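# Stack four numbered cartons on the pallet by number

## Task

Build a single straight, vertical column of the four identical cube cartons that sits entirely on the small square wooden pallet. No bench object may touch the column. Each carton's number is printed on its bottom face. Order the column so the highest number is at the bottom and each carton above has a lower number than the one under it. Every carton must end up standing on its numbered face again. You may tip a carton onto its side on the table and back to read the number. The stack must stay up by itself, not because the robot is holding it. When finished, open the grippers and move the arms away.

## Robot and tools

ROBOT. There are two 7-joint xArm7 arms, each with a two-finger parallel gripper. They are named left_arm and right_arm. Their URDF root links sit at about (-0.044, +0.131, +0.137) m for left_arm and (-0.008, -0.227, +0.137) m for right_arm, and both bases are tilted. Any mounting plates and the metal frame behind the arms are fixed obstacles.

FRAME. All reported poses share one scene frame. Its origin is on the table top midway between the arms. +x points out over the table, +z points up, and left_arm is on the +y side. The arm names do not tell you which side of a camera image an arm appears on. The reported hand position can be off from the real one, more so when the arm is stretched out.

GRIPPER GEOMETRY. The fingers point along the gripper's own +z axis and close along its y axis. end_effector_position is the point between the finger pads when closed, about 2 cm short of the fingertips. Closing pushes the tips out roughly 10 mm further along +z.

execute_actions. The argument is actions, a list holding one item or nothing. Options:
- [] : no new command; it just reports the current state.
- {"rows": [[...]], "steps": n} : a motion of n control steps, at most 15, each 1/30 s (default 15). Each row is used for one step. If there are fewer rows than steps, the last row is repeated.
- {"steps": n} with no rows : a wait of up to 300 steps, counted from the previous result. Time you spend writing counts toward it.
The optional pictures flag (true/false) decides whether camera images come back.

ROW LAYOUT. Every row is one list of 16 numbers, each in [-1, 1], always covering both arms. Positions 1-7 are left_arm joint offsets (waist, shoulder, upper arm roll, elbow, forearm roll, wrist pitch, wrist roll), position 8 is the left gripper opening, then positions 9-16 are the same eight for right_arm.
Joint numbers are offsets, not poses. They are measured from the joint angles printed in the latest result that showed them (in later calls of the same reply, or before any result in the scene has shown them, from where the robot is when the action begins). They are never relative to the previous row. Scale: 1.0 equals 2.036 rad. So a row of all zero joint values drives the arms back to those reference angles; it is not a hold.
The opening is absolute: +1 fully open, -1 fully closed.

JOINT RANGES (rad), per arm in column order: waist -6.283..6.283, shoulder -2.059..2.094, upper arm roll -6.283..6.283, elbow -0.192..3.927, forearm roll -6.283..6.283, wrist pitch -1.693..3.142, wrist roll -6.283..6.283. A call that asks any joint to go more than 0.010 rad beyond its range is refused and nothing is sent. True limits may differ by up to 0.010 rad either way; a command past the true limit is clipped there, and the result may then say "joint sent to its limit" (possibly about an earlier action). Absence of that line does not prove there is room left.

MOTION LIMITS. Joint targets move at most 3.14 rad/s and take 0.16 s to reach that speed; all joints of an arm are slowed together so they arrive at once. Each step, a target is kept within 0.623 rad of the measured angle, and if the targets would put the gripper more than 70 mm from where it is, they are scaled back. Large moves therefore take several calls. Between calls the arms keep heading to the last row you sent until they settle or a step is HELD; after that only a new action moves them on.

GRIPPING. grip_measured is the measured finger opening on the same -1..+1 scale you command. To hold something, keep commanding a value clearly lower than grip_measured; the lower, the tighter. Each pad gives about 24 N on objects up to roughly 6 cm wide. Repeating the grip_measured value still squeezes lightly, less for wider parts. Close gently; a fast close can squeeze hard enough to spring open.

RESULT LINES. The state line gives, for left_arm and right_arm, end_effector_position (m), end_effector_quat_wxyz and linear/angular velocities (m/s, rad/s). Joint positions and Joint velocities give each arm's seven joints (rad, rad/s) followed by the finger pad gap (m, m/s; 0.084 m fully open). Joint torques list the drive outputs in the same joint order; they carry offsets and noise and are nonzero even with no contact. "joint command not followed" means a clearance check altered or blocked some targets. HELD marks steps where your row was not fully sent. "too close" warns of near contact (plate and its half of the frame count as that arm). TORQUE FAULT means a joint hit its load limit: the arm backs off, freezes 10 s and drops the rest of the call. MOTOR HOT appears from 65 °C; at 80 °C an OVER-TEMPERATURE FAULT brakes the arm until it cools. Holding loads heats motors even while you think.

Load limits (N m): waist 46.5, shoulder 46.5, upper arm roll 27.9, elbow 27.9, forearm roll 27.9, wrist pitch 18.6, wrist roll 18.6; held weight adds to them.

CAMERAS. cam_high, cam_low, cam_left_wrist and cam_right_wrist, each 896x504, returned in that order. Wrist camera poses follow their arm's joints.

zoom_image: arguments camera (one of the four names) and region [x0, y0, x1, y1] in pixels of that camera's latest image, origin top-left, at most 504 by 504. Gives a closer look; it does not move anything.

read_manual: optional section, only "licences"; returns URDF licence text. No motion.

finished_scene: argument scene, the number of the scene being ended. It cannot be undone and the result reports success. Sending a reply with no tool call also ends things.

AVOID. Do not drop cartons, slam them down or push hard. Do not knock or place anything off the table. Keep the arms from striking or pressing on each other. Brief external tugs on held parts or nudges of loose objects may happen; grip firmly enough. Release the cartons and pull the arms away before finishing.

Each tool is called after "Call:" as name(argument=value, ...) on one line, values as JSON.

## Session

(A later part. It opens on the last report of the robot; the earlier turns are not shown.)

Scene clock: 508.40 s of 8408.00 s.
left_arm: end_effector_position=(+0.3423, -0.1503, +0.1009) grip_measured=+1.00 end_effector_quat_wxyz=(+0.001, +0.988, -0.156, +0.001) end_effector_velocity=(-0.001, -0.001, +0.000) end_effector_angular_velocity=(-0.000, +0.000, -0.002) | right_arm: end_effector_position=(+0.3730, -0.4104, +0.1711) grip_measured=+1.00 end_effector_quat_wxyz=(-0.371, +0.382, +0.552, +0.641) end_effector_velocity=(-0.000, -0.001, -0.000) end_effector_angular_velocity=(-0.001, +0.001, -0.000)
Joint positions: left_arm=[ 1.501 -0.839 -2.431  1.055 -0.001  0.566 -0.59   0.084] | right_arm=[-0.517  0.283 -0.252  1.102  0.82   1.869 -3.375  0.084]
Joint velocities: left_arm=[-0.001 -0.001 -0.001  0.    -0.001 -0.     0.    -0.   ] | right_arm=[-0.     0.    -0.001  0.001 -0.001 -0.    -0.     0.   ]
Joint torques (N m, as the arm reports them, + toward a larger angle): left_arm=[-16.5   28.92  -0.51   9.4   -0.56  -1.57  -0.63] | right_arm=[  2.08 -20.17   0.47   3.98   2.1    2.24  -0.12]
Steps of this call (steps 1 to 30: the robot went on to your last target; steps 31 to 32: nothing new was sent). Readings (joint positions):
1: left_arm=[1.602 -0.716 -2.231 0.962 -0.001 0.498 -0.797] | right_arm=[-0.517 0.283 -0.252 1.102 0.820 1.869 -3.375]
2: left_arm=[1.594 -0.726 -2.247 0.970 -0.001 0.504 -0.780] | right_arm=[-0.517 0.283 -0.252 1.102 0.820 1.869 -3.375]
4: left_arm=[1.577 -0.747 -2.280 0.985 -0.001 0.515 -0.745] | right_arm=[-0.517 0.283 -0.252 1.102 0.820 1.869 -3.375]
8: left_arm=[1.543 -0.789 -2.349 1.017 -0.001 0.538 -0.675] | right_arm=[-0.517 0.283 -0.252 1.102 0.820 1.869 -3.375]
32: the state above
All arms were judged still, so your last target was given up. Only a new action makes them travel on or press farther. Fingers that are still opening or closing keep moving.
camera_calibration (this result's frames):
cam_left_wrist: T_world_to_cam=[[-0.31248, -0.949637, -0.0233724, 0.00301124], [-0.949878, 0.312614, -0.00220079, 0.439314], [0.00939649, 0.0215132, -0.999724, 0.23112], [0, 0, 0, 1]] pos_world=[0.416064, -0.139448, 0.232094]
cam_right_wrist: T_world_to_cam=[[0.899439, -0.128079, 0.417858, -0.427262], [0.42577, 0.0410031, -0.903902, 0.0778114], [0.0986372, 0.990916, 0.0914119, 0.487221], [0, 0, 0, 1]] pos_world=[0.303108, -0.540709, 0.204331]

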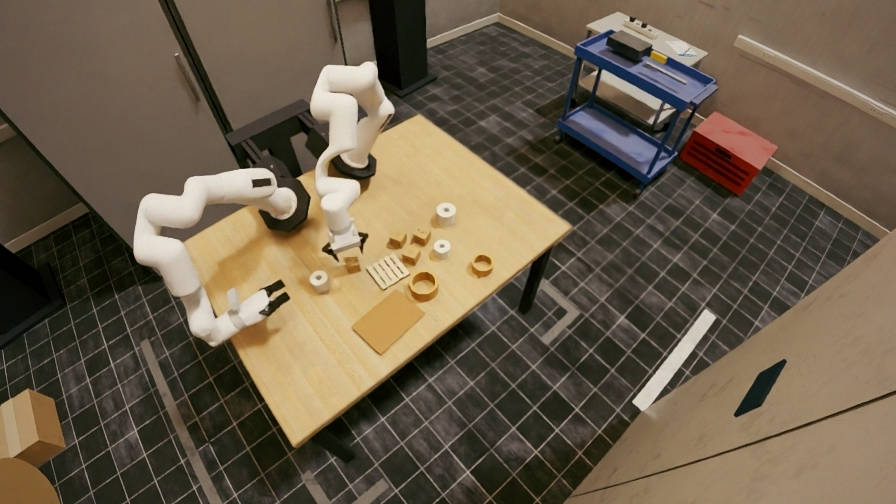

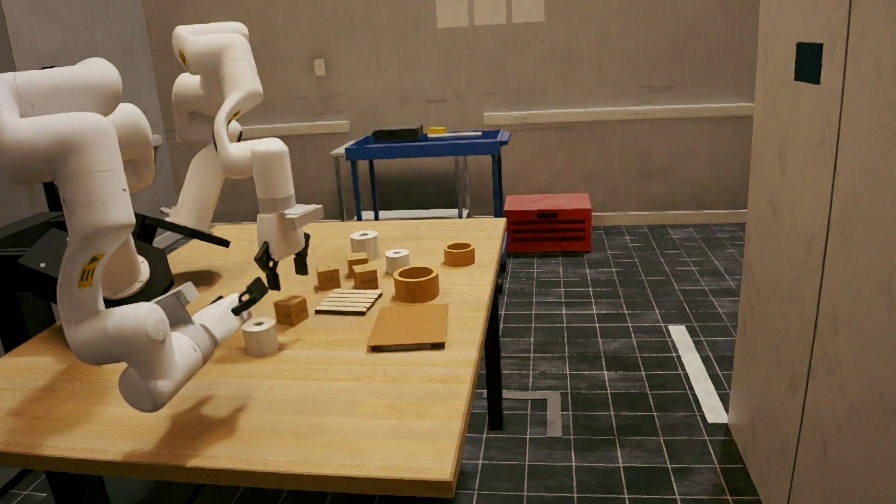

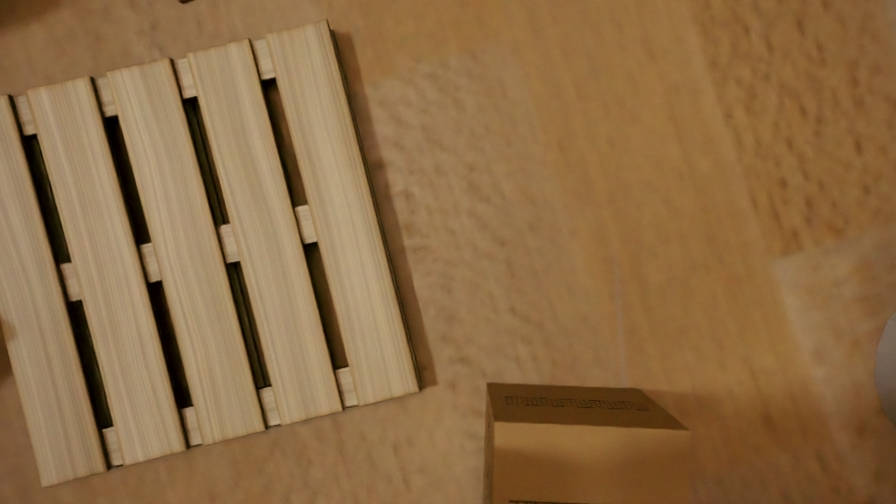

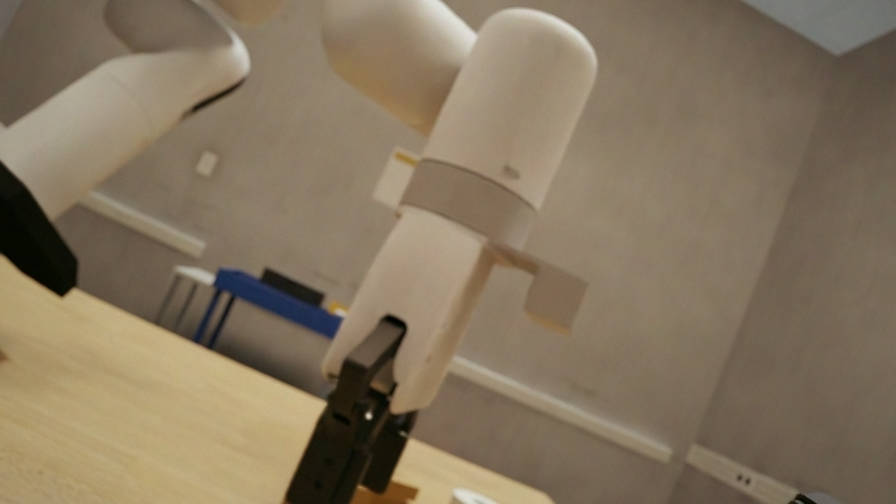

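Call:
execute_actions(actions=[{"rows": [[0.0626,-0.0615,-0.0389,0.0128,0.0005,-0.0644,0.0147,1,0,0,0,0,0,0,0,1]], "steps": 15}], pictures=false)

Call:
execute_actions(actions=[{"steps": 8}], pictures=false)

Call:
execute_actions(actions=[{"rows": [[0,0,0,0,0,0,0,0.7,0,0,0,0,0,0,0,1],[0,0,0,0,0,0,0,0.5,0,0,0,0,0,0,0,1],[0,0,0,0,0,0,0,0.4,0,0,0,0,0,0,0,1],[0,0,0,0,0,0,0,0.3,0,0,0,0,0,0,0,1],[0,0,0,0,0,0,0,0.22,0,0,0,0,0,0,0,1],[0,0,0,0,0,0,0,0.15,0,0,0,0,0,0,0,1],[0,0,0,0,0,0,0,0.08,0,0,0,0,0,0,0,1],[0,0,0,0,0,0,0,0.0,0,0,0,0,0,0,0,1],[0,0,0,0,0,0,0,-0.1,0,0,0,0,0,0,0,1],[0,0,0,0,0,0,0,-0.2,0,0,0,0,0,0,0,1],[0,0,0,0,0,0,0,-0.3,0,0,0,0,0,0,0,1],[0,0,0,0,0,0,0,-0.4,0,0,0,0,0,0,0,1]], "steps": 14}], pictures=false)

Call:
execute_actions(actions=[{"rows": [[-0.0733,0.0727,0.0455,-0.0157,0,0.077,0,-0.4,0,0,0,0,0,0,0,1],[-0.0733,0.0727,0.0455,-0.0157,0,0.077,0,-0.4,0,0,0,0,0,0,0,1],[-0.0733,0.0727,0.0455,-0.0157,0,0.077,0,-0.4,0,0,0,0,0,0,0,1],[-0.0733,0.0727,0.0455,-0.0157,0,0.077,0,-0.4,0,0,0,0,0,0,0,1],[-0.0733,0.0727,0.0455,-0.0157,0,0.077,0,-0.4,0,0,0,0,0,0,0,1],[-0.0733,0.0727,0.0455,-0.0157,0,0.077,0,-0.4,0,0,0,0,0,0,0,1],[-0.0733,0.0727,0.0455,-0.0157,0,0.077,0,-0.4,0,0,0,0,0,0,0,1],[-0.0733,0.0727,0.0455,-0.0157,0,0.077,0,-0.4,0,0,0,0,0,0,0,1],[-0.0733,0.0727,0.0455,-0.0157,0,0.077,0,-0.4,0,0,0,0,0,0,0,1],[-0.0749,0.1799,0.2585,-0.0855,-0.5403,0.3031,0,-0.4,0,0,0,0,0,0,0,1]], "steps": 15}], pictures=false)

Call:
execute_actions(actions=[{"steps": 28}])

Scene clock: 537.57 s of 8408.00 s.
left_arm: end_effector_position=(+0.3422, -0.1505, +0.0388) grip_measured=+1.00 end_effector_quat_wxyz=(+0.001, +0.985, -0.171, +0.000) end_effector_velocity=(-0.002, +0.003, -0.009) end_effector_angular_velocity=(+0.005, +0.004, -0.003) | right_arm: end_effector_position=(+0.3730, -0.4104, +0.1711) grip_measured=+1.00 end_effector_quat_wxyz=(-0.371, +0.382, +0.552, +0.641) end_effector_velocity=(-0.000, -0.001, -0.000) end_effector_angular_velocity=(-0.001, +0.001, -0.002)
Joint positions: left_arm=[ 1.627 -0.962 -2.51   1.082 -0.     0.436 -0.561  0.084] | right_arm=[-0.517  0.283 -0.252  1.102  0.82   1.869 -3.375  0.084]
Joint velocities: left_arm=[ 0.014 -0.014 -0.007 -0.003  0.001 -0.014  0.004 -0.   ] | right_arm=[-0.001  0.    -0.001  0.     0.001 -0.     0.     0.   ]
Joint torques (N m, as the arm reports them, + toward a larger angle): left_arm=[-17.57  32.43  -0.24   8.39  -0.78  -1.47  -0.54] | right_arm=[  2.11 -20.08   0.51   4.55   1.6    2.54   0.08]
Steps of this call (steps 1 to 90: nothing new was sent; then 25.67 s passed at rest; steps 91 to 105: all 15 steps of this action). Readings (joint positions):
91: left_arm=[1.501 -0.839 -2.432 1.055 -0.001 0.565 -0.590] | right_arm=[-0.517 0.283 -0.252 1.102 0.820 1.869 -3.375]
92: left_arm=[1.504 -0.841 -2.434 1.056 -0.001 0.562 -0.590] | right_arm=[-0.517 0.283 -0.252 1.102 0.820 1.869 -3.375]
94: left_arm=[1.536 -0.872 -2.456 1.068 -0.001 0.524 -0.581] | right_arm=[-0.517 0.283 -0.252 1.102 0.820 1.869 -3.375]
98: left_arm=[1.612 -0.950 -2.498 1.071 -0.000 0.457 -0.565] | right_arm=[-0.517 0.283 -0.252 1.102 0.820 1.869 -3.375]
105: the state above

Scene clock: 537.83 s of 8408.00 s.
left_arm: end_effector_position=(+0.3419, -0.1496, +0.0375) grip_measured=+1.00 end_effector_quat_wxyz=(-0.000, +0.985, -0.171, -0.000) end_effector_velocity=(-0.001, +0.000, -0.001) end_effector_angular_velocity=(+0.001, +0.002, +0.001) | right_arm: end_effector_position=(+0.3730, -0.4104, +0.1711) grip_measured=+1.00 end_effector_quat_wxyz=(-0.371, +0.382, +0.552, +0.641) end_effector_velocity=(+0.000, -0.000, -0.000) end_effector_angular_velocity=(-0.001, -0.001, -0.001)
Joint positions: left_arm=[ 1.628 -0.964 -2.511  1.081 -0.     0.435 -0.561  0.084] | right_arm=[-0.517  0.283 -0.252  1.102  0.82   1.869 -3.375  0.084]
Joint velocities: left_arm=[ 0.002 -0.002 -0.001 -0.    -0.002 -0.001  0.     0.   ] | right_arm=[ 0.     0.    -0.     0.001  0.     0.    -0.     0.   ]
Joint torques (N m, as the arm reports them, + toward a larger angle): left_arm=[-17.76  32.18  -0.5    8.45  -0.63  -1.56  -0.57] | right_arm=[  1.59 -19.51   0.19   4.69   1.95   1.92  -0.19]
Steps of this call (steps 1 to 8: the robot went on to your last target). Readings (joint positions):
1: left_arm=[1.627 -0.962 -2.510 1.082 -0.000 0.435 -0.561] | right_arm=[-0.517 0.283 -0.252 1.102 0.820 1.869 -3.375]
2: left_arm=[1.627 -0.963 -2.510 1.081 -0.000 0.435 -0.561] | right_arm=[-0.517 0.283 -0.252 1.102 0.820 1.869 -3.375]
4: left_arm=[1.628 -0.963 -2.510 1.081 -0.000 0.435 -0.561] | right_arm=[-0.517 0.283 -0.252 1.102 0.820 1.869 -3.375]
8: the state above

Scene clock: 538.30 s of 8408.00 s.
left_arm: end_effector_position=(+0.3419, -0.1497, +0.0376) grip_measured=+0.13 end_effector_quat_wxyz=(+0.000, +0.985, -0.171, -0.000) end_effector_velocity=(+0.000, +0.000, +0.000) end_effector_angular_velocity=(+0.001, -0.000, +0.000) | right_arm: end_effector_position=(+0.3730, -0.4104, +0.1711) grip_measured=+1.00 end_effector_quat_wxyz=(-0.371, +0.382, +0.552, +0.641) end_effector_velocity=(+0.000, +0.000, -0.000) end_effector_angular_velocity=(-0.000, +0.000, +0.001)
Joint positions: left_arm=[ 1.628 -0.964 -2.511  1.081 -0.     0.434 -0.561  0.05 ] | right_arm=[-0.517  0.283 -0.252  1.102  0.82   1.869 -3.375  0.084]
Joint velocities: left_arm=[-0.     0.     0.001 -0.     0.     0.     0.    -0.   ] | right_arm=[ 0.001  0.    -0.001  0.    -0.    -0.     0.     0.   ]
Joint torques (N m, as the arm reports them, + toward a larger angle): left_arm=[-17.4   32.17  -0.54   8.28  -0.61  -1.44  -0.48] | right_arm=[  1.73 -20.27   0.23   3.89   1.83   2.25  -0.08]
Steps of this call (steps 1 to 14: all 14 steps of this action). Readings (joint positions):
1: left_arm=[1.628 -0.964 -2.511 1.081 -0.000 0.435 -0.561] | right_arm=[-0.517 0.283 -0.252 1.102 0.820 1.869 -3.375]
2: left_arm=[1.628 -0.964 -2.511 1.081 -0.000 0.435 -0.561] | right_arm=[-0.517 0.283 -0.252 1.102 0.820 1.869 -3.375]
4: left_arm=[1.628 -0.964 -2.511 1.081 -0.000 0.435 -0.561] | right_arm=[-0.517 0.283 -0.252 1.102 0.820 1.869 -3.375]
8: left_arm=[1.628 -0.964 -2.511 1.081 -0.000 0.434 -0.561] | right_arm=[-0.517 0.283 -0.252 1.102 0.820 1.869 -3.375]
14: the state above

Scene clock: 538.80 s of 8408.00 s.
left_arm: end_effector_position=(+0.3468, -0.1105, +0.1103) grip_measured=+0.13 end_effector_quat_wxyz=(-0.002, +0.995, -0.085, -0.051) end_effector_velocity=(+0.100, +0.433, +0.016) end_effector_angular_velocity=(+0.152, +1.018, +1.947) | right_arm: end_effector_position=(+0.3730, -0.4104, +0.1711) grip_measured=+1.00 end_effector_quat_wxyz=(-0.371, +0.382, +0.552, +0.641) end_effector_velocity=(+0.000, -0.000, -0.000) end_effector_angular_velocity=(-0.001, -0.001, +0.001)
Joint positions: left_arm=[ 1.482 -0.781 -2.345  1.025 -0.118  0.671 -0.56   0.05 ] | right_arm=[-0.517  0.283 -0.252  1.102  0.82   1.869 -3.375  0.084]
Joint velocities: left_arm=[ 0.042  0.428  0.919 -0.261 -1.201  0.838 -0.    -0.   ] | right_arm=[ 0.     0.    -0.     0.001 -0.001  0.     0.     0.   ]
Joint torques (N m, as the arm reports them, + toward a larger angle): left_arm=[-15.48  25.93  -0.07   8.93  -0.89  -1.46  -0.55] | right_arm=[  1.5  -20.78   0.01   3.89   1.55   2.28  -0.03]
Steps of this call (steps 1 to 15: all 15 steps of this action). Readings (joint positions):
1: left_arm=[1.628 -0.964 -2.511 1.081 -0.000 0.435 -0.561] | right_arm=[-0.517 0.283 -0.252 1.102 0.820 1.869 -3.375]
2: left_arm=[1.626 -0.961 -2.509 1.080 -0.000 0.438 -0.561] | right_arm=[-0.517 0.283 -0.252 1.102 0.820 1.869 -3.375]
4: left_arm=[1.593 -0.931 -2.486 1.067 -0.000 0.478 -0.561] | right_arm=[-0.517 0.283 -0.252 1.102 0.820 1.869 -3.375]
8: left_arm=[1.502 -0.836 -2.434 1.061 -0.000 0.562 -0.561] | right_arm=[-0.517 0.283 -0.252 1.102 0.820 1.869 -3.375]
15: the state above

Scene clock: 539.73 s of 8408.00 s.
left_arm: end_effector_position=(+0.3496, -0.0802, +0.1776) grip_measured=+0.13 end_effector_quat_wxyz=(+0.239, +0.806, +0.407, -0.358) end_effector_velocity=(+0.001, +0.000, +0.001) end_effector_angular_velocity=(-0.004, +0.002, +0.009) | right_arm: end_effector_position=(+0.3730, -0.4104, +0.1711) grip_measured=+1.00 end_effector_quat_wxyz=(-0.371, +0.382, +0.552, +0.641) end_effector_velocity=(-0.000, -0.000, +0.000) end_effector_angular_velocity=(-0.001, -0.000, +0.000)
Joint positions: left_arm=[ 1.476 -0.598 -1.985  0.907 -1.099  1.051 -0.561  0.05 ] | right_arm=[-0.517  0.283 -0.252  1.102  0.82   1.869 -3.375  0.084]
Joint velocities: left_arm=[ 0.001  0.002  0.003 -0.    -0.006  0.001  0.     0.   ] | right_arm=[ 0.001 -0.001 -0.001 -0.001 -0.001 -0.    -0.     0.   ]
Joint torques (N m, as the arm reports them, + toward a larger angle): left_arm=[-15.7   14.97  -0.68   9.12  -1.26  -0.04  -0.61] | right_arm=[  2.34 -20.63   0.37   4.23   1.89   2.28   0.15]
Steps of this call (steps 1 to 28: the robot went on to your last target). Readings (joint positions):
1: left_arm=[1.483 -0.767 -2.314 1.016 -0.159 0.699 -0.561] | right_arm=[-0.517 0.283 -0.252 1.102 0.820 1.869 -3.375]
2: left_arm=[1.484 -0.753 -2.285 1.007 -0.204 0.728 -0.561] | right_arm=[-0.517 0.283 -0.252 1.102 0.820 1.869 -3.375]
4: left_arm=[1.482 -0.722 -2.225 0.986 -0.315 0.794 -0.561] | right_arm=[-0.517 0.283 -0.252 1.102 0.820 1.869 -3.375]
8: left_arm=[1.480 -0.650 -2.084 0.940 -0.647 0.941 -0.561] | right_arm=[-0.517 0.283 -0.252 1.102 0.820 1.869 -3.375]
28: the state above
camera_calibration (this result's frames):
cam_left_wrist: T_world_to_cam=[[0.814495, -0.574323, 0.0821581, -0.308964], [-0.417808, -0.482393, 0.769892, 0.0375711], [-0.402535, -0.6614, -0.632864, 0.330355], [0, 0, 0, 1]] pos_world=[0.400326, 0.0591754, 0.205528]
cam_right_wrist: T_world_to_cam=[[0.899439, -0.128078, 0.417858, -0.427262], [0.42577, 0.0410032, -0.903902, 0.0778114], [0.0986365, 0.990916, 0.0914117, 0.487222], [0, 0, 0, 1]] pos_world=[0.303108, -0.540709, 0.204331]

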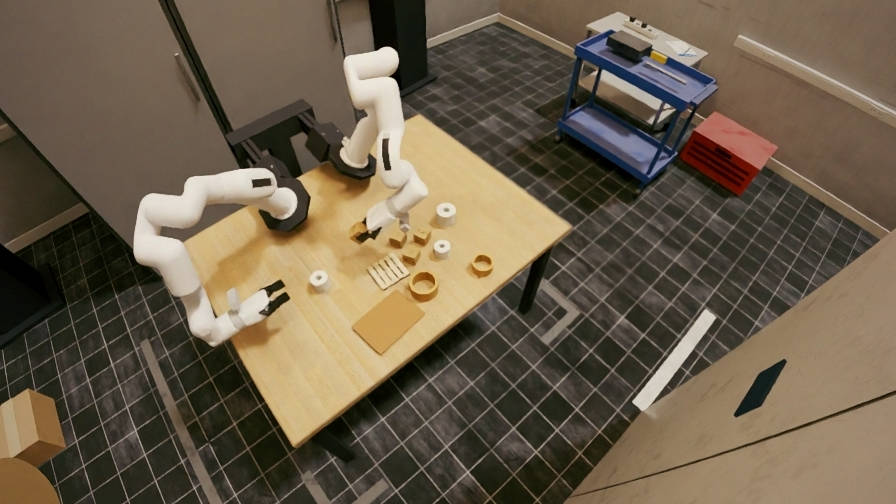

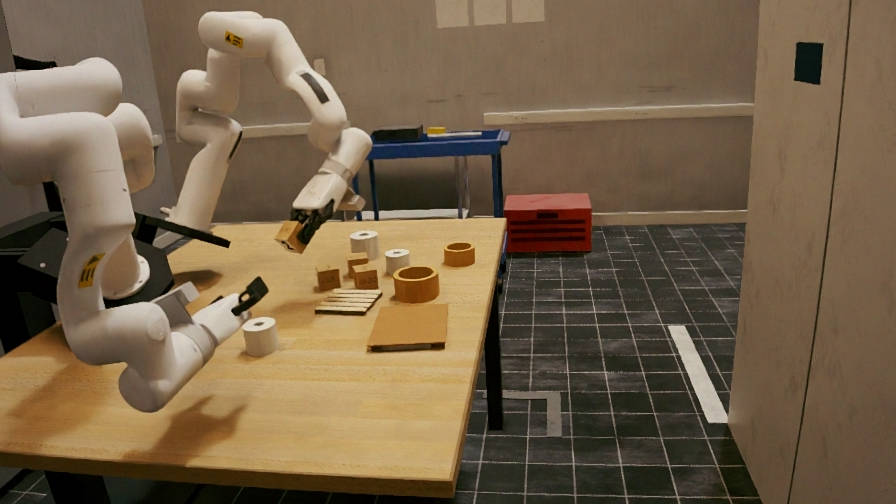

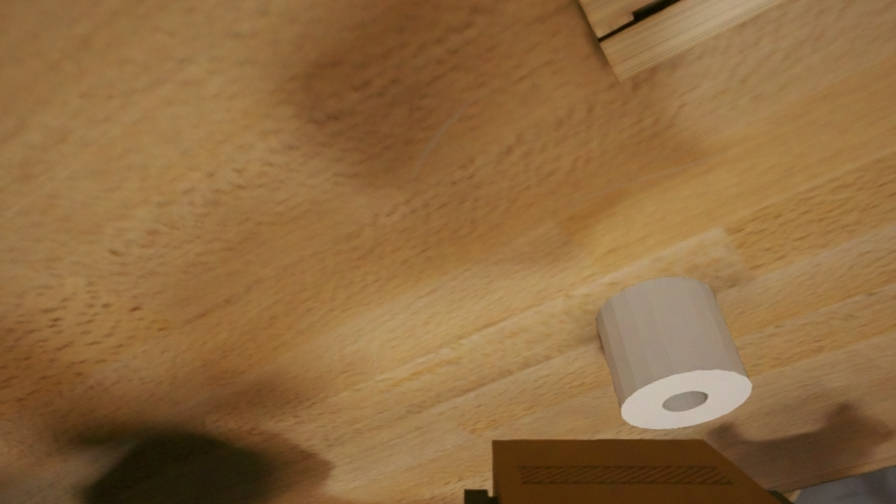

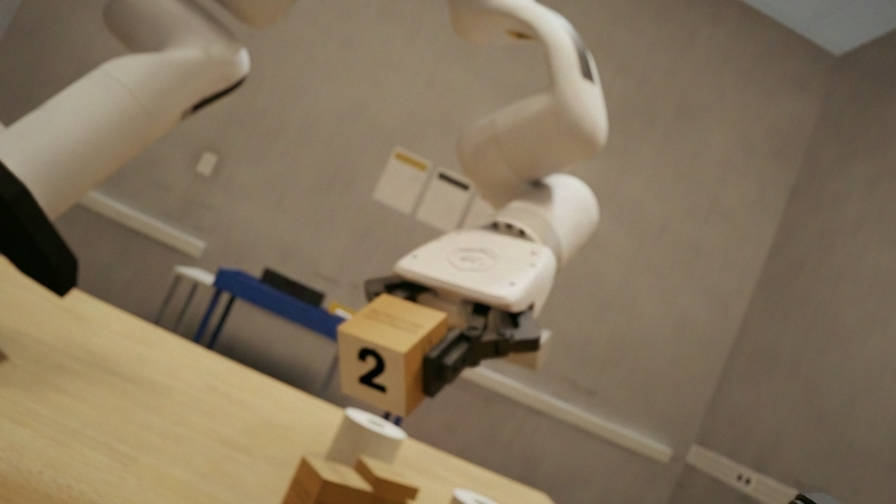

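Call:
execute_actions(actions=[{"rows": [[0.0138,-0.1193,-0.2201,0.0724,0.5398,-0.2385,0,-0.4,0,0,0,0,0,0,0,1]], "steps": 15}], pictures=false)

Call:
execute_actions(actions=[{"steps": 24}], pictures=false)

Call:
execute_actions(actions=[{"rows": [[0.0611,-0.0606,-0.0379,0.0131,0,-0.0641,0,-0.4,0,0,0,0,0,0,0,1]], "steps": 15}], pictures=false)

Call:
execute_actions(actions=[{"steps": 7}], pictures=false)

Call:
execute_actions(actions=[{"rows": [[0,0,0,0,0,0,0,1,0,0,0,0,0,0,0,1]], "steps": 8}], pictures=false)

Call:
execute_actions(actions=[{"rows": [[-0.0611,0.0606,0.0379,-0.0131,0,0.0641,0,1,0,0,0,0,0,0,0,1],[-0.0611,0.0606,0.0379,-0.0131,0,0.0641,0,1,0,0,0,0,0,0,0,1],[-0.0611,0.0606,0.0379,-0.0131,0,0.0641,0,1,0,0,0,0,0,0,0,1],[-0.0611,0.0606,0.0379,-0.0131,0,0.0641,0,1,0,0,0,0,0,0,0,1],[-0.0611,0.0606,0.0379,-0.0131,0,0.0641,0,1,0,0,0,0,0,0,0,1],[-0.0611,0.0606,0.0379,-0.0131,0,0.0641,0,1,0,0,0,0,0,0,0,1],[-0.0611,0.0606,0.0379,-0.0131,0,0.0641,0,1,0,0,0,0,0,0,0,1],[-0.1515,0.1847,0.2847,-0.2472,0,-0.0482,-0.2115,1,0,0,0,0,0,0,0,1]], "steps": 15}], pictures=false)

Call:
execute_actions(actions=[{"steps": 28}])

Scene clock: 570.83 s of 8408.00 s.
left_arm: end_effector_position=(+0.3363, -0.1356, +0.1028) grip_measured=+0.13 end_effector_quat_wxyz=(+0.037, +0.996, -0.035, -0.066) end_effector_velocity=(+0.036, -0.122, -0.049) end_effector_angular_velocity=(+0.499, -1.318, -2.424) | right_arm: end_effector_position=(+0.3730, -0.4104, +0.1711) grip_measured=+1.00 end_effector_quat_wxyz=(-0.371, +0.382, +0.552, +0.641) end_effector_velocity=(-0.000, -0.000, -0.000) end_effector_angular_velocity=(-0.000, +0.000, -0.000)
Joint positions: left_arm=[ 1.499 -0.813 -2.382  1.037 -0.268  0.624 -0.56   0.05 ] | right_arm=[-0.517  0.283 -0.252  1.102  0.82   1.869 -3.375  0.084]
Joint velocities: left_arm=[ 0.031 -0.287 -0.532  0.175  2.334 -0.578  0.     0.   ] | right_arm=[-0.001 -0.    -0.    -0.    -0.     0.    -0.     0.   ]
Joint torques (N m, as the arm reports them, + toward a larger angle): left_arm=[-14.19  31.69   1.48   9.18  -2.67  -1.3   -0.69] | right_arm=[  2.54 -20.32   0.59   4.49   1.71   2.38  -0.08]
Steps of this call (steps 1 to 30: the robot went on to your last target; steps 31 to 100: nothing new was sent; then 27.27 s passed at rest; steps 101 to 115: all 15 steps of this action). Readings (joint positions):
101: left_arm=[1.476 -0.598 -1.984 0.907 -1.100 1.051 -0.561] | right_arm=[-0.517 0.283 -0.252 1.102 0.820 1.869 -3.375]
102: left_arm=[1.476 -0.599 -1.986 0.908 -1.097 1.049 -0.561] | right_arm=[-0.517 0.283 -0.252 1.102 0.820 1.869 -3.375]
104: left_arm=[1.480 -0.613 -2.011 0.917 -1.057 1.016 -0.561] | right_arm=[-0.517 0.283 -0.252 1.102 0.820 1.869 -3.375]
108: left_arm=[1.488 -0.698 -2.170 0.969 -0.828 0.851 -0.561] | right_arm=[-0.517 0.283 -0.252 1.102 0.820 1.869 -3.375]
115: the state above

Scene clock: 571.63 s of 8408.00 s.
left_arm: end_effector_position=(+0.3420, -0.1494, +0.0995) grip_measured=+0.13 end_effector_quat_wxyz=(-0.000, +0.985, -0.171, -0.001) end_effector_velocity=(-0.001, -0.000, -0.000) end_effector_angular_velocity=(+0.000, +0.000, -0.002) | right_arm: end_effector_position=(+0.3730, -0.4104, +0.1711) grip_measured=+1.00 end_effector_quat_wxyz=(-0.371, +0.382, +0.552, +0.641) end_effector_velocity=(-0.000, +0.000, +0.000) end_effector_angular_velocity=(-0.001, -0.000, +0.002)
Joint positions: left_arm=[ 1.504 -0.841 -2.433  1.054 -0.001  0.566 -0.561  0.05 ] | right_arm=[-0.517  0.283 -0.252  1.102  0.82   1.869 -3.375  0.084]
Joint velocities: left_arm=[-0.    -0.001 -0.001  0.    -0.    -0.     0.     0.   ] | right_arm=[-0.    -0.001  0.    -0.    -0.002 -0.     0.     0.   ]
Joint torques (N m, as the arm reports them, + toward a larger angle): left_arm=[-16.6   29.16  -0.46   9.45  -0.69  -1.55  -0.56] | right_arm=[  1.65 -20.7    0.38   4.23   1.72   2.08   0.21]
Steps of this call (steps 1 to 24: the robot went on to your last target). Readings (joint positions):
1: left_arm=[1.500 -0.821 -2.398 1.042 -0.196 0.607 -0.560] | right_arm=[-0.517 0.283 -0.252 1.102 0.820 1.869 -3.375]
2: left_arm=[1.501 -0.828 -2.410 1.046 -0.136 0.594 -0.560] | right_arm=[-0.517 0.283 -0.252 1.102 0.820 1.869 -3.375]
4: left_arm=[1.502 -0.835 -2.423 1.051 -0.062 0.579 -0.560] | right_arm=[-0.517 0.283 -0.252 1.102 0.820 1.869 -3.375]
8: left_arm=[1.504 -0.839 -2.428 1.053 -0.015 0.569 -0.561] | right_arm=[-0.517 0.283 -0.252 1.102 0.820 1.869 -3.375]
24: the state above

Scene clock: 572.13 s of 8408.00 s.
left_arm: end_effector_position=(+0.3424, -0.1504, +0.0391) grip_measured=+0.13 end_effector_quat_wxyz=(+0.001, +0.985, -0.171, +0.000) end_effector_velocity=(-0.002, +0.003, -0.008) end_effector_angular_velocity=(+0.004, +0.005, +0.001) | right_arm: end_effector_position=(+0.3730, -0.4104, +0.1711) grip_measured=+1.00 end_effector_quat_wxyz=(-0.371, +0.382, +0.552, +0.641) end_effector_velocity=(-0.001, -0.000, -0.000) end_effector_angular_velocity=(-0.000, +0.002, +0.001)
Joint positions: left_arm=[ 1.626 -0.962 -2.509  1.082 -0.001  0.437 -0.561  0.05 ] | right_arm=[-0.517  0.283 -0.252  1.102  0.82   1.869 -3.375  0.084]
Joint velocities: left_arm=[ 0.013 -0.013 -0.008 -0.003 -0.    -0.014 -0.    -0.   ] | right_arm=[-0.001  0.    -0.001 -0.001 -0.002  0.    -0.     0.   ]
Joint torques (N m, as the arm reports them, + toward a larger angle): left_arm=[-17.41  32.51  -0.47   8.46  -0.56  -1.59  -0.66] | right_arm=[  1.57 -20.     0.14   4.24   2.26   2.15  -0.02]
Steps of this call (steps 1 to 15: all 15 steps of this action). Readings (joint positions):
1: left_arm=[1.504 -0.841 -2.433 1.054 -0.001 0.566 -0.561] | right_arm=[-0.517 0.283 -0.252 1.102 0.820 1.869 -3.375]
2: left_arm=[1.507 -0.843 -2.435 1.055 -0.001 0.562 -0.561] | right_arm=[-0.517 0.283 -0.252 1.102 0.820 1.869 -3.375]
4: left_arm=[1.538 -0.873 -2.456 1.067 -0.000 0.525 -0.561] | right_arm=[-0.517 0.283 -0.252 1.102 0.820 1.869 -3.375]
8: left_arm=[1.612 -0.950 -2.498 1.071 -0.001 0.458 -0.561] | right_arm=[-0.517 0.283 -0.252 1.102 0.820 1.869 -3.375]
15: the state above

Scene clock: 572.37 s of 8408.00 s.
left_arm: end_effector_position=(+0.3422, -0.1494, +0.0378) grip_measured=+0.13 end_effector_quat_wxyz=(-0.000, +0.985, -0.171, -0.000) end_effector_velocity=(-0.001, +0.000, -0.002) end_effector_angular_velocity=(+0.001, +0.001, -0.001) | right_arm: end_effector_position=(+0.3730, -0.4104, +0.1711) grip_measured=+1.00 end_effector_quat_wxyz=(-0.371, +0.382, +0.552, +0.641) end_effector_velocity=(+0.001, +0.000, -0.000) end_effector_angular_velocity=(-0.000, -0.001, -0.001)
Joint positions: left_arm=[ 1.628 -0.963 -2.51   1.081 -0.001  0.436 -0.561  0.05 ] | right_arm=[-0.517  0.283 -0.252  1.102  0.82   1.869 -3.375  0.084]
Joint velocities: left_arm=[ 0.002 -0.003 -0.002  0.     0.    -0.002 -0.    -0.   ] | right_arm=[ 0.001  0.     0.     0.     0.001 -0.001  0.     0.   ]
Joint torques (N m, as the arm reports them, + toward a larger angle): left_arm=[-17.97  32.28  -0.37   8.59  -0.62  -1.47  -0.59] | right_arm=[  2.27 -20.71   0.16   3.76   1.83   2.56   0.22]
Steps of this call (steps 1 to 7: the robot went on to your last target). Readings (joint positions):
1: left_arm=[1.627 -0.962 -2.510 1.082 -0.001 0.436 -0.561] | right_arm=[-0.517 0.283 -0.252 1.102 0.820 1.869 -3.375]
2: left_arm=[1.627 -0.963 -2.510 1.082 -0.001 0.436 -0.561] | right_arm=[-0.517 0.283 -0.252 1.102 0.820 1.869 -3.375]
4: left_arm=[1.628 -0.963 -2.510 1.081 -0.001 0.436 -0.561] | right_arm=[-0.517 0.283 -0.252 1.102 0.820 1.869 -3.375]
7: the state above

Scene clock: 572.63 s of 8408.00 s.
left_arm: end_effector_position=(+0.3423, -0.1496, +0.0379) grip_measured=+1.00 end_effector_quat_wxyz=(-0.000, +0.985, -0.171, -0.000) end_effector_velocity=(-0.001, +0.001, -0.001) end_effector_angular_velocity=(+0.003, +0.001, -0.000) | right_arm: end_effector_position=(+0.3730, -0.4104, +0.1711) grip_measured=+1.00 end_effector_quat_wxyz=(-0.371, +0.382, +0.552, +0.641) end_effector_velocity=(+0.000, +0.000, +0.000) end_effector_angular_velocity=(+0.001, -0.000, -0.001)
Joint positions: left_arm=[ 1.628 -0.963 -2.51   1.081 -0.001  0.435 -0.561  0.084] | right_arm=[-0.517  0.283 -0.252  1.102  0.82   1.869 -3.375  0.084]
Joint velocities: left_arm=[ 0.    -0.001  0.    -0.001  0.     0.001  0.     0.003] | right_arm=[ 0.001 -0.    -0.001 -0.     0.001  0.001  0.     0.   ]
Joint torques (N m, as the arm reports them, + toward a larger angle): left_arm=[-17.51  32.02  -0.44   8.58  -0.62  -1.44  -0.64] | right_arm=[  1.52 -19.79   0.46   4.3    1.99   2.12   0.09]
Steps of this call (steps 1 to 8: all 8 steps of this action). Readings (joint positions):
1: left_arm=[1.628 -0.964 -2.510 1.081 -0.001 0.436 -0.561] | right_arm=[-0.517 0.283 -0.252 1.102 0.820 1.869 -3.375]
2: left_arm=[1.628 -0.964 -2.510 1.081 -0.001 0.436 -0.561] | right_arm=[-0.517 0.283 -0.252 1.102 0.820 1.869 -3.375]
4: left_arm=[1.628 -0.963 -2.510 1.081 -0.001 0.435 -0.561] | right_arm=[-0.517 0.283 -0.252 1.102 0.820 1.869 -3.375]
8: the state above

Scene clock: 573.13 s of 8408.00 s.
left_arm: end_effector_position=(+0.3694, -0.0806, +0.0978) grip_measured=+1.00 end_effector_quat_wxyz=(-0.007, +0.999, -0.045, +0.014) end_effector_velocity=(+0.088, +0.363, +0.006) end_effector_angular_velocity=(+0.011, -0.082, +1.324) | right_arm: end_effector_position=(+0.3730, -0.4104, +0.1711) grip_measured=+1.00 end_effector_quat_wxyz=(-0.371, +0.382, +0.552, +0.641) end_effector_velocity=(+0.000, +0.000, +0.000) end_effector_angular_velocity=(+0.000, -0.000, +0.001)
Joint positions: left_arm=[ 1.455 -0.769 -2.279  0.909 -0.001  0.485 -0.694  0.084] | right_arm=[-0.517  0.283 -0.252  1.102  0.82   1.869 -3.375  0.084]
Joint velocities: left_arm=[-0.31   0.427  0.828 -0.776  0.001 -0.347 -0.697  0.   ] | right_arm=[ 0. -0.  0.  0. -0.  0.  0.  0.]
Joint torques (N m, as the arm reports them, + toward a larger angle): left_arm=[-19.77  22.98  -1.8    8.96  -0.61  -1.74  -0.46] | right_arm=[  1.68 -19.27   0.39   4.     1.67   2.27  -0.08]
Steps of this call (steps 1 to 15: all 15 steps of this action). Readings (joint positions):
1: left_arm=[1.628 -0.963 -2.510 1.081 -0.001 0.436 -0.561] | right_arm=[-0.517 0.283 -0.252 1.102 0.820 1.869 -3.375]
2: left_arm=[1.625 -0.961 -2.508 1.080 -0.001 0.439 -0.561] | right_arm=[-0.517 0.283 -0.252 1.102 0.820 1.869 -3.375]
4: left_arm=[1.594 -0.931 -2.486 1.067 -0.001 0.477 -0.561] | right_arm=[-0.517 0.283 -0.252 1.102 0.820 1.869 -3.375]
8: left_arm=[1.519 -0.854 -2.445 1.065 -0.001 0.544 -0.561] | right_arm=[-0.517 0.283 -0.252 1.102 0.820 1.869 -3.375]
15: the state above

Scene clock: 574.07 s of 8408.00 s.
left_arm: end_effector_position=(+0.3600, +0.0597, +0.0878) grip_measured=+1.00 end_effector_quat_wxyz=(-0.000, +0.972, +0.233, -0.000) end_effector_velocity=(-0.000, +0.001, -0.000) end_effector_angular_velocity=(+0.001, +0.002, +0.004) | right_arm: end_effector_position=(+0.3730, -0.4104, +0.1711) grip_measured=+1.00 end_effector_quat_wxyz=(-0.371, +0.382, +0.552, +0.641) end_effector_velocity=(-0.000, +0.000, -0.000) end_effector_angular_velocity=(+0.000, +0.001, +0.001)
Joint positions: left_arm=[ 1.319 -0.588 -1.931  0.578 -0.001  0.337 -0.991  0.084] | right_arm=[-0.517  0.283 -0.252  1.102  0.82   1.869 -3.375  0.084]
Joint velocities: left_arm=[-0.     0.001  0.003 -0.002  0.     0.    -0.001  0.   ] | right_arm=[ 0.     0.001 -0.     0.    -0.001  0.     0.     0.   ]
Joint torques (N m, as the arm reports them, + toward a larger angle): left_arm=[-12.87  10.14  -0.53   7.75  -0.67  -1.6   -0.7 ] | right_arm=[  2.17 -20.48   0.36   4.33   2.01   2.05  -0.03]
Steps of this call (steps 1 to 28: the robot went on to your last target). Readings (joint positions):
1: left_arm=[1.444 -0.754 -2.252 0.883 -0.001 0.473 -0.718] | right_arm=[-0.517 0.283 -0.252 1.102 0.820 1.869 -3.375]
2: left_arm=[1.433 -0.740 -2.224 0.856 -0.001 0.461 -0.742] | right_arm=[-0.517 0.283 -0.252 1.102 0.820 1.869 -3.375]
4: left_arm=[1.410 -0.709 -2.166 0.800 -0.001 0.436 -0.792] | right_arm=[-0.517 0.283 -0.252 1.102 0.820 1.869 -3.375]
8: left_arm=[1.364 -0.646 -2.043 0.685 -0.001 0.385 -0.895] | right_arm=[-0.517 0.283 -0.252 1.102 0.820 1.869 -3.375]
28: the state above
camera_calibration (this result's frames):
cam_left_wrist: T_world_to_cam=[[0.449592, -0.892887, -0.024918, -0.0699452], [-0.893165, -0.449729, -0.0000999244, 0.415257], [-0.0111171, 0.0223008, -0.999689, 0.220706], [0, 0, 0, 1]] pos_world=[0.404793, 0.119378, 0.218936]
cam_right_wrist: T_world_to_cam=[[0.899439, -0.128078, 0.417858, -0.427262], [0.42577, 0.0410037, -0.903902, 0.0778118], [0.0986365, 0.990916, 0.0914122, 0.487222], [0, 0, 0, 1]] pos_world=[0.303108, -0.540709, 0.204331]

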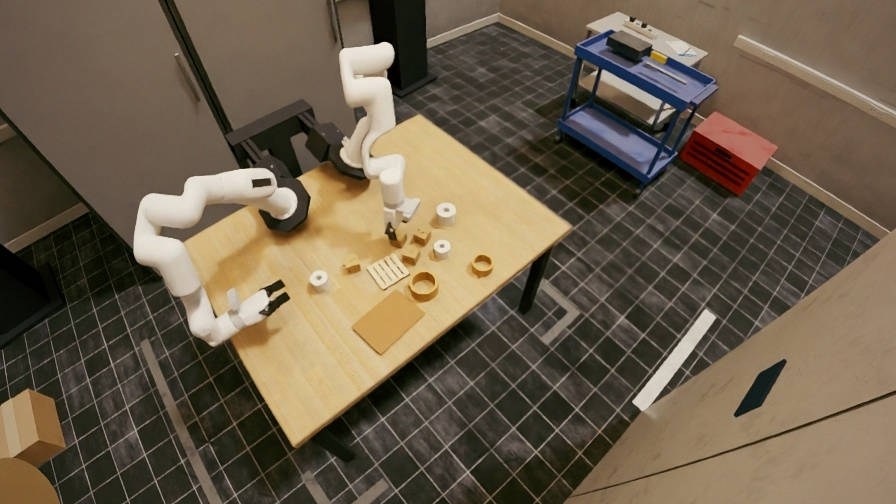

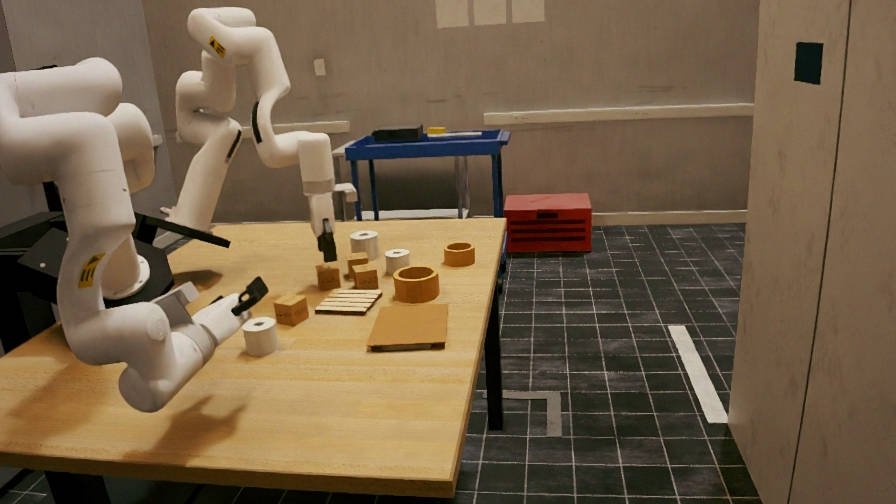

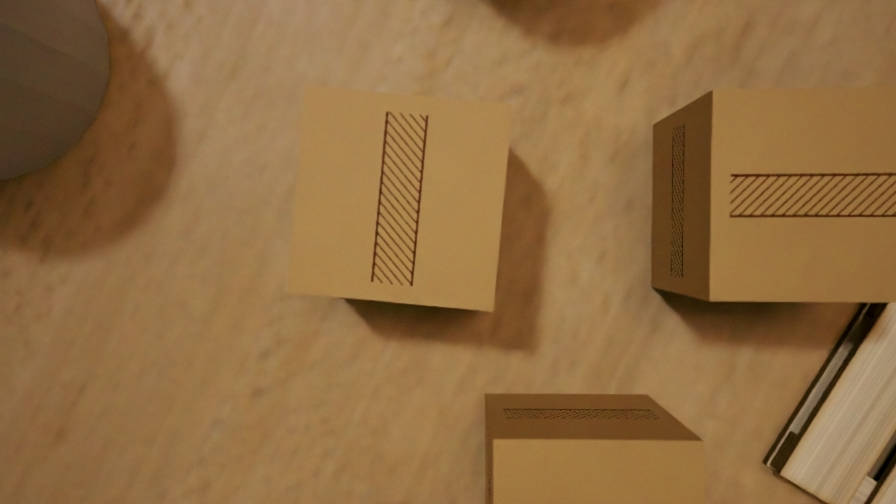

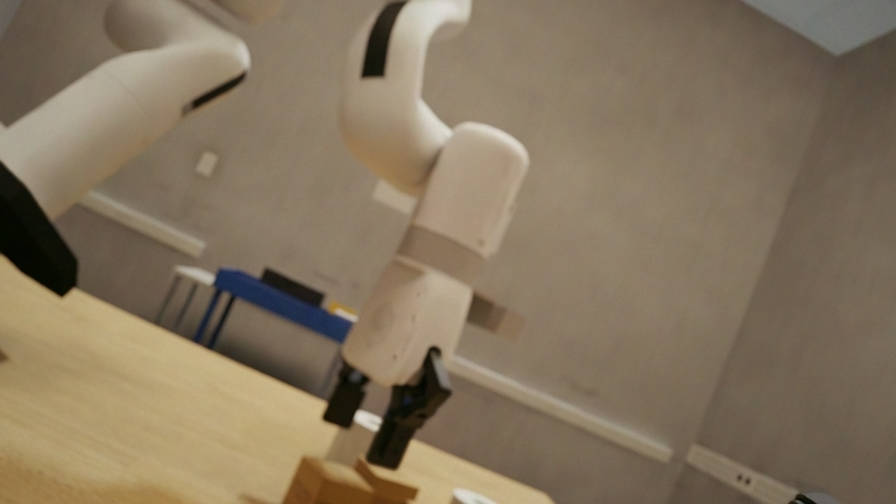

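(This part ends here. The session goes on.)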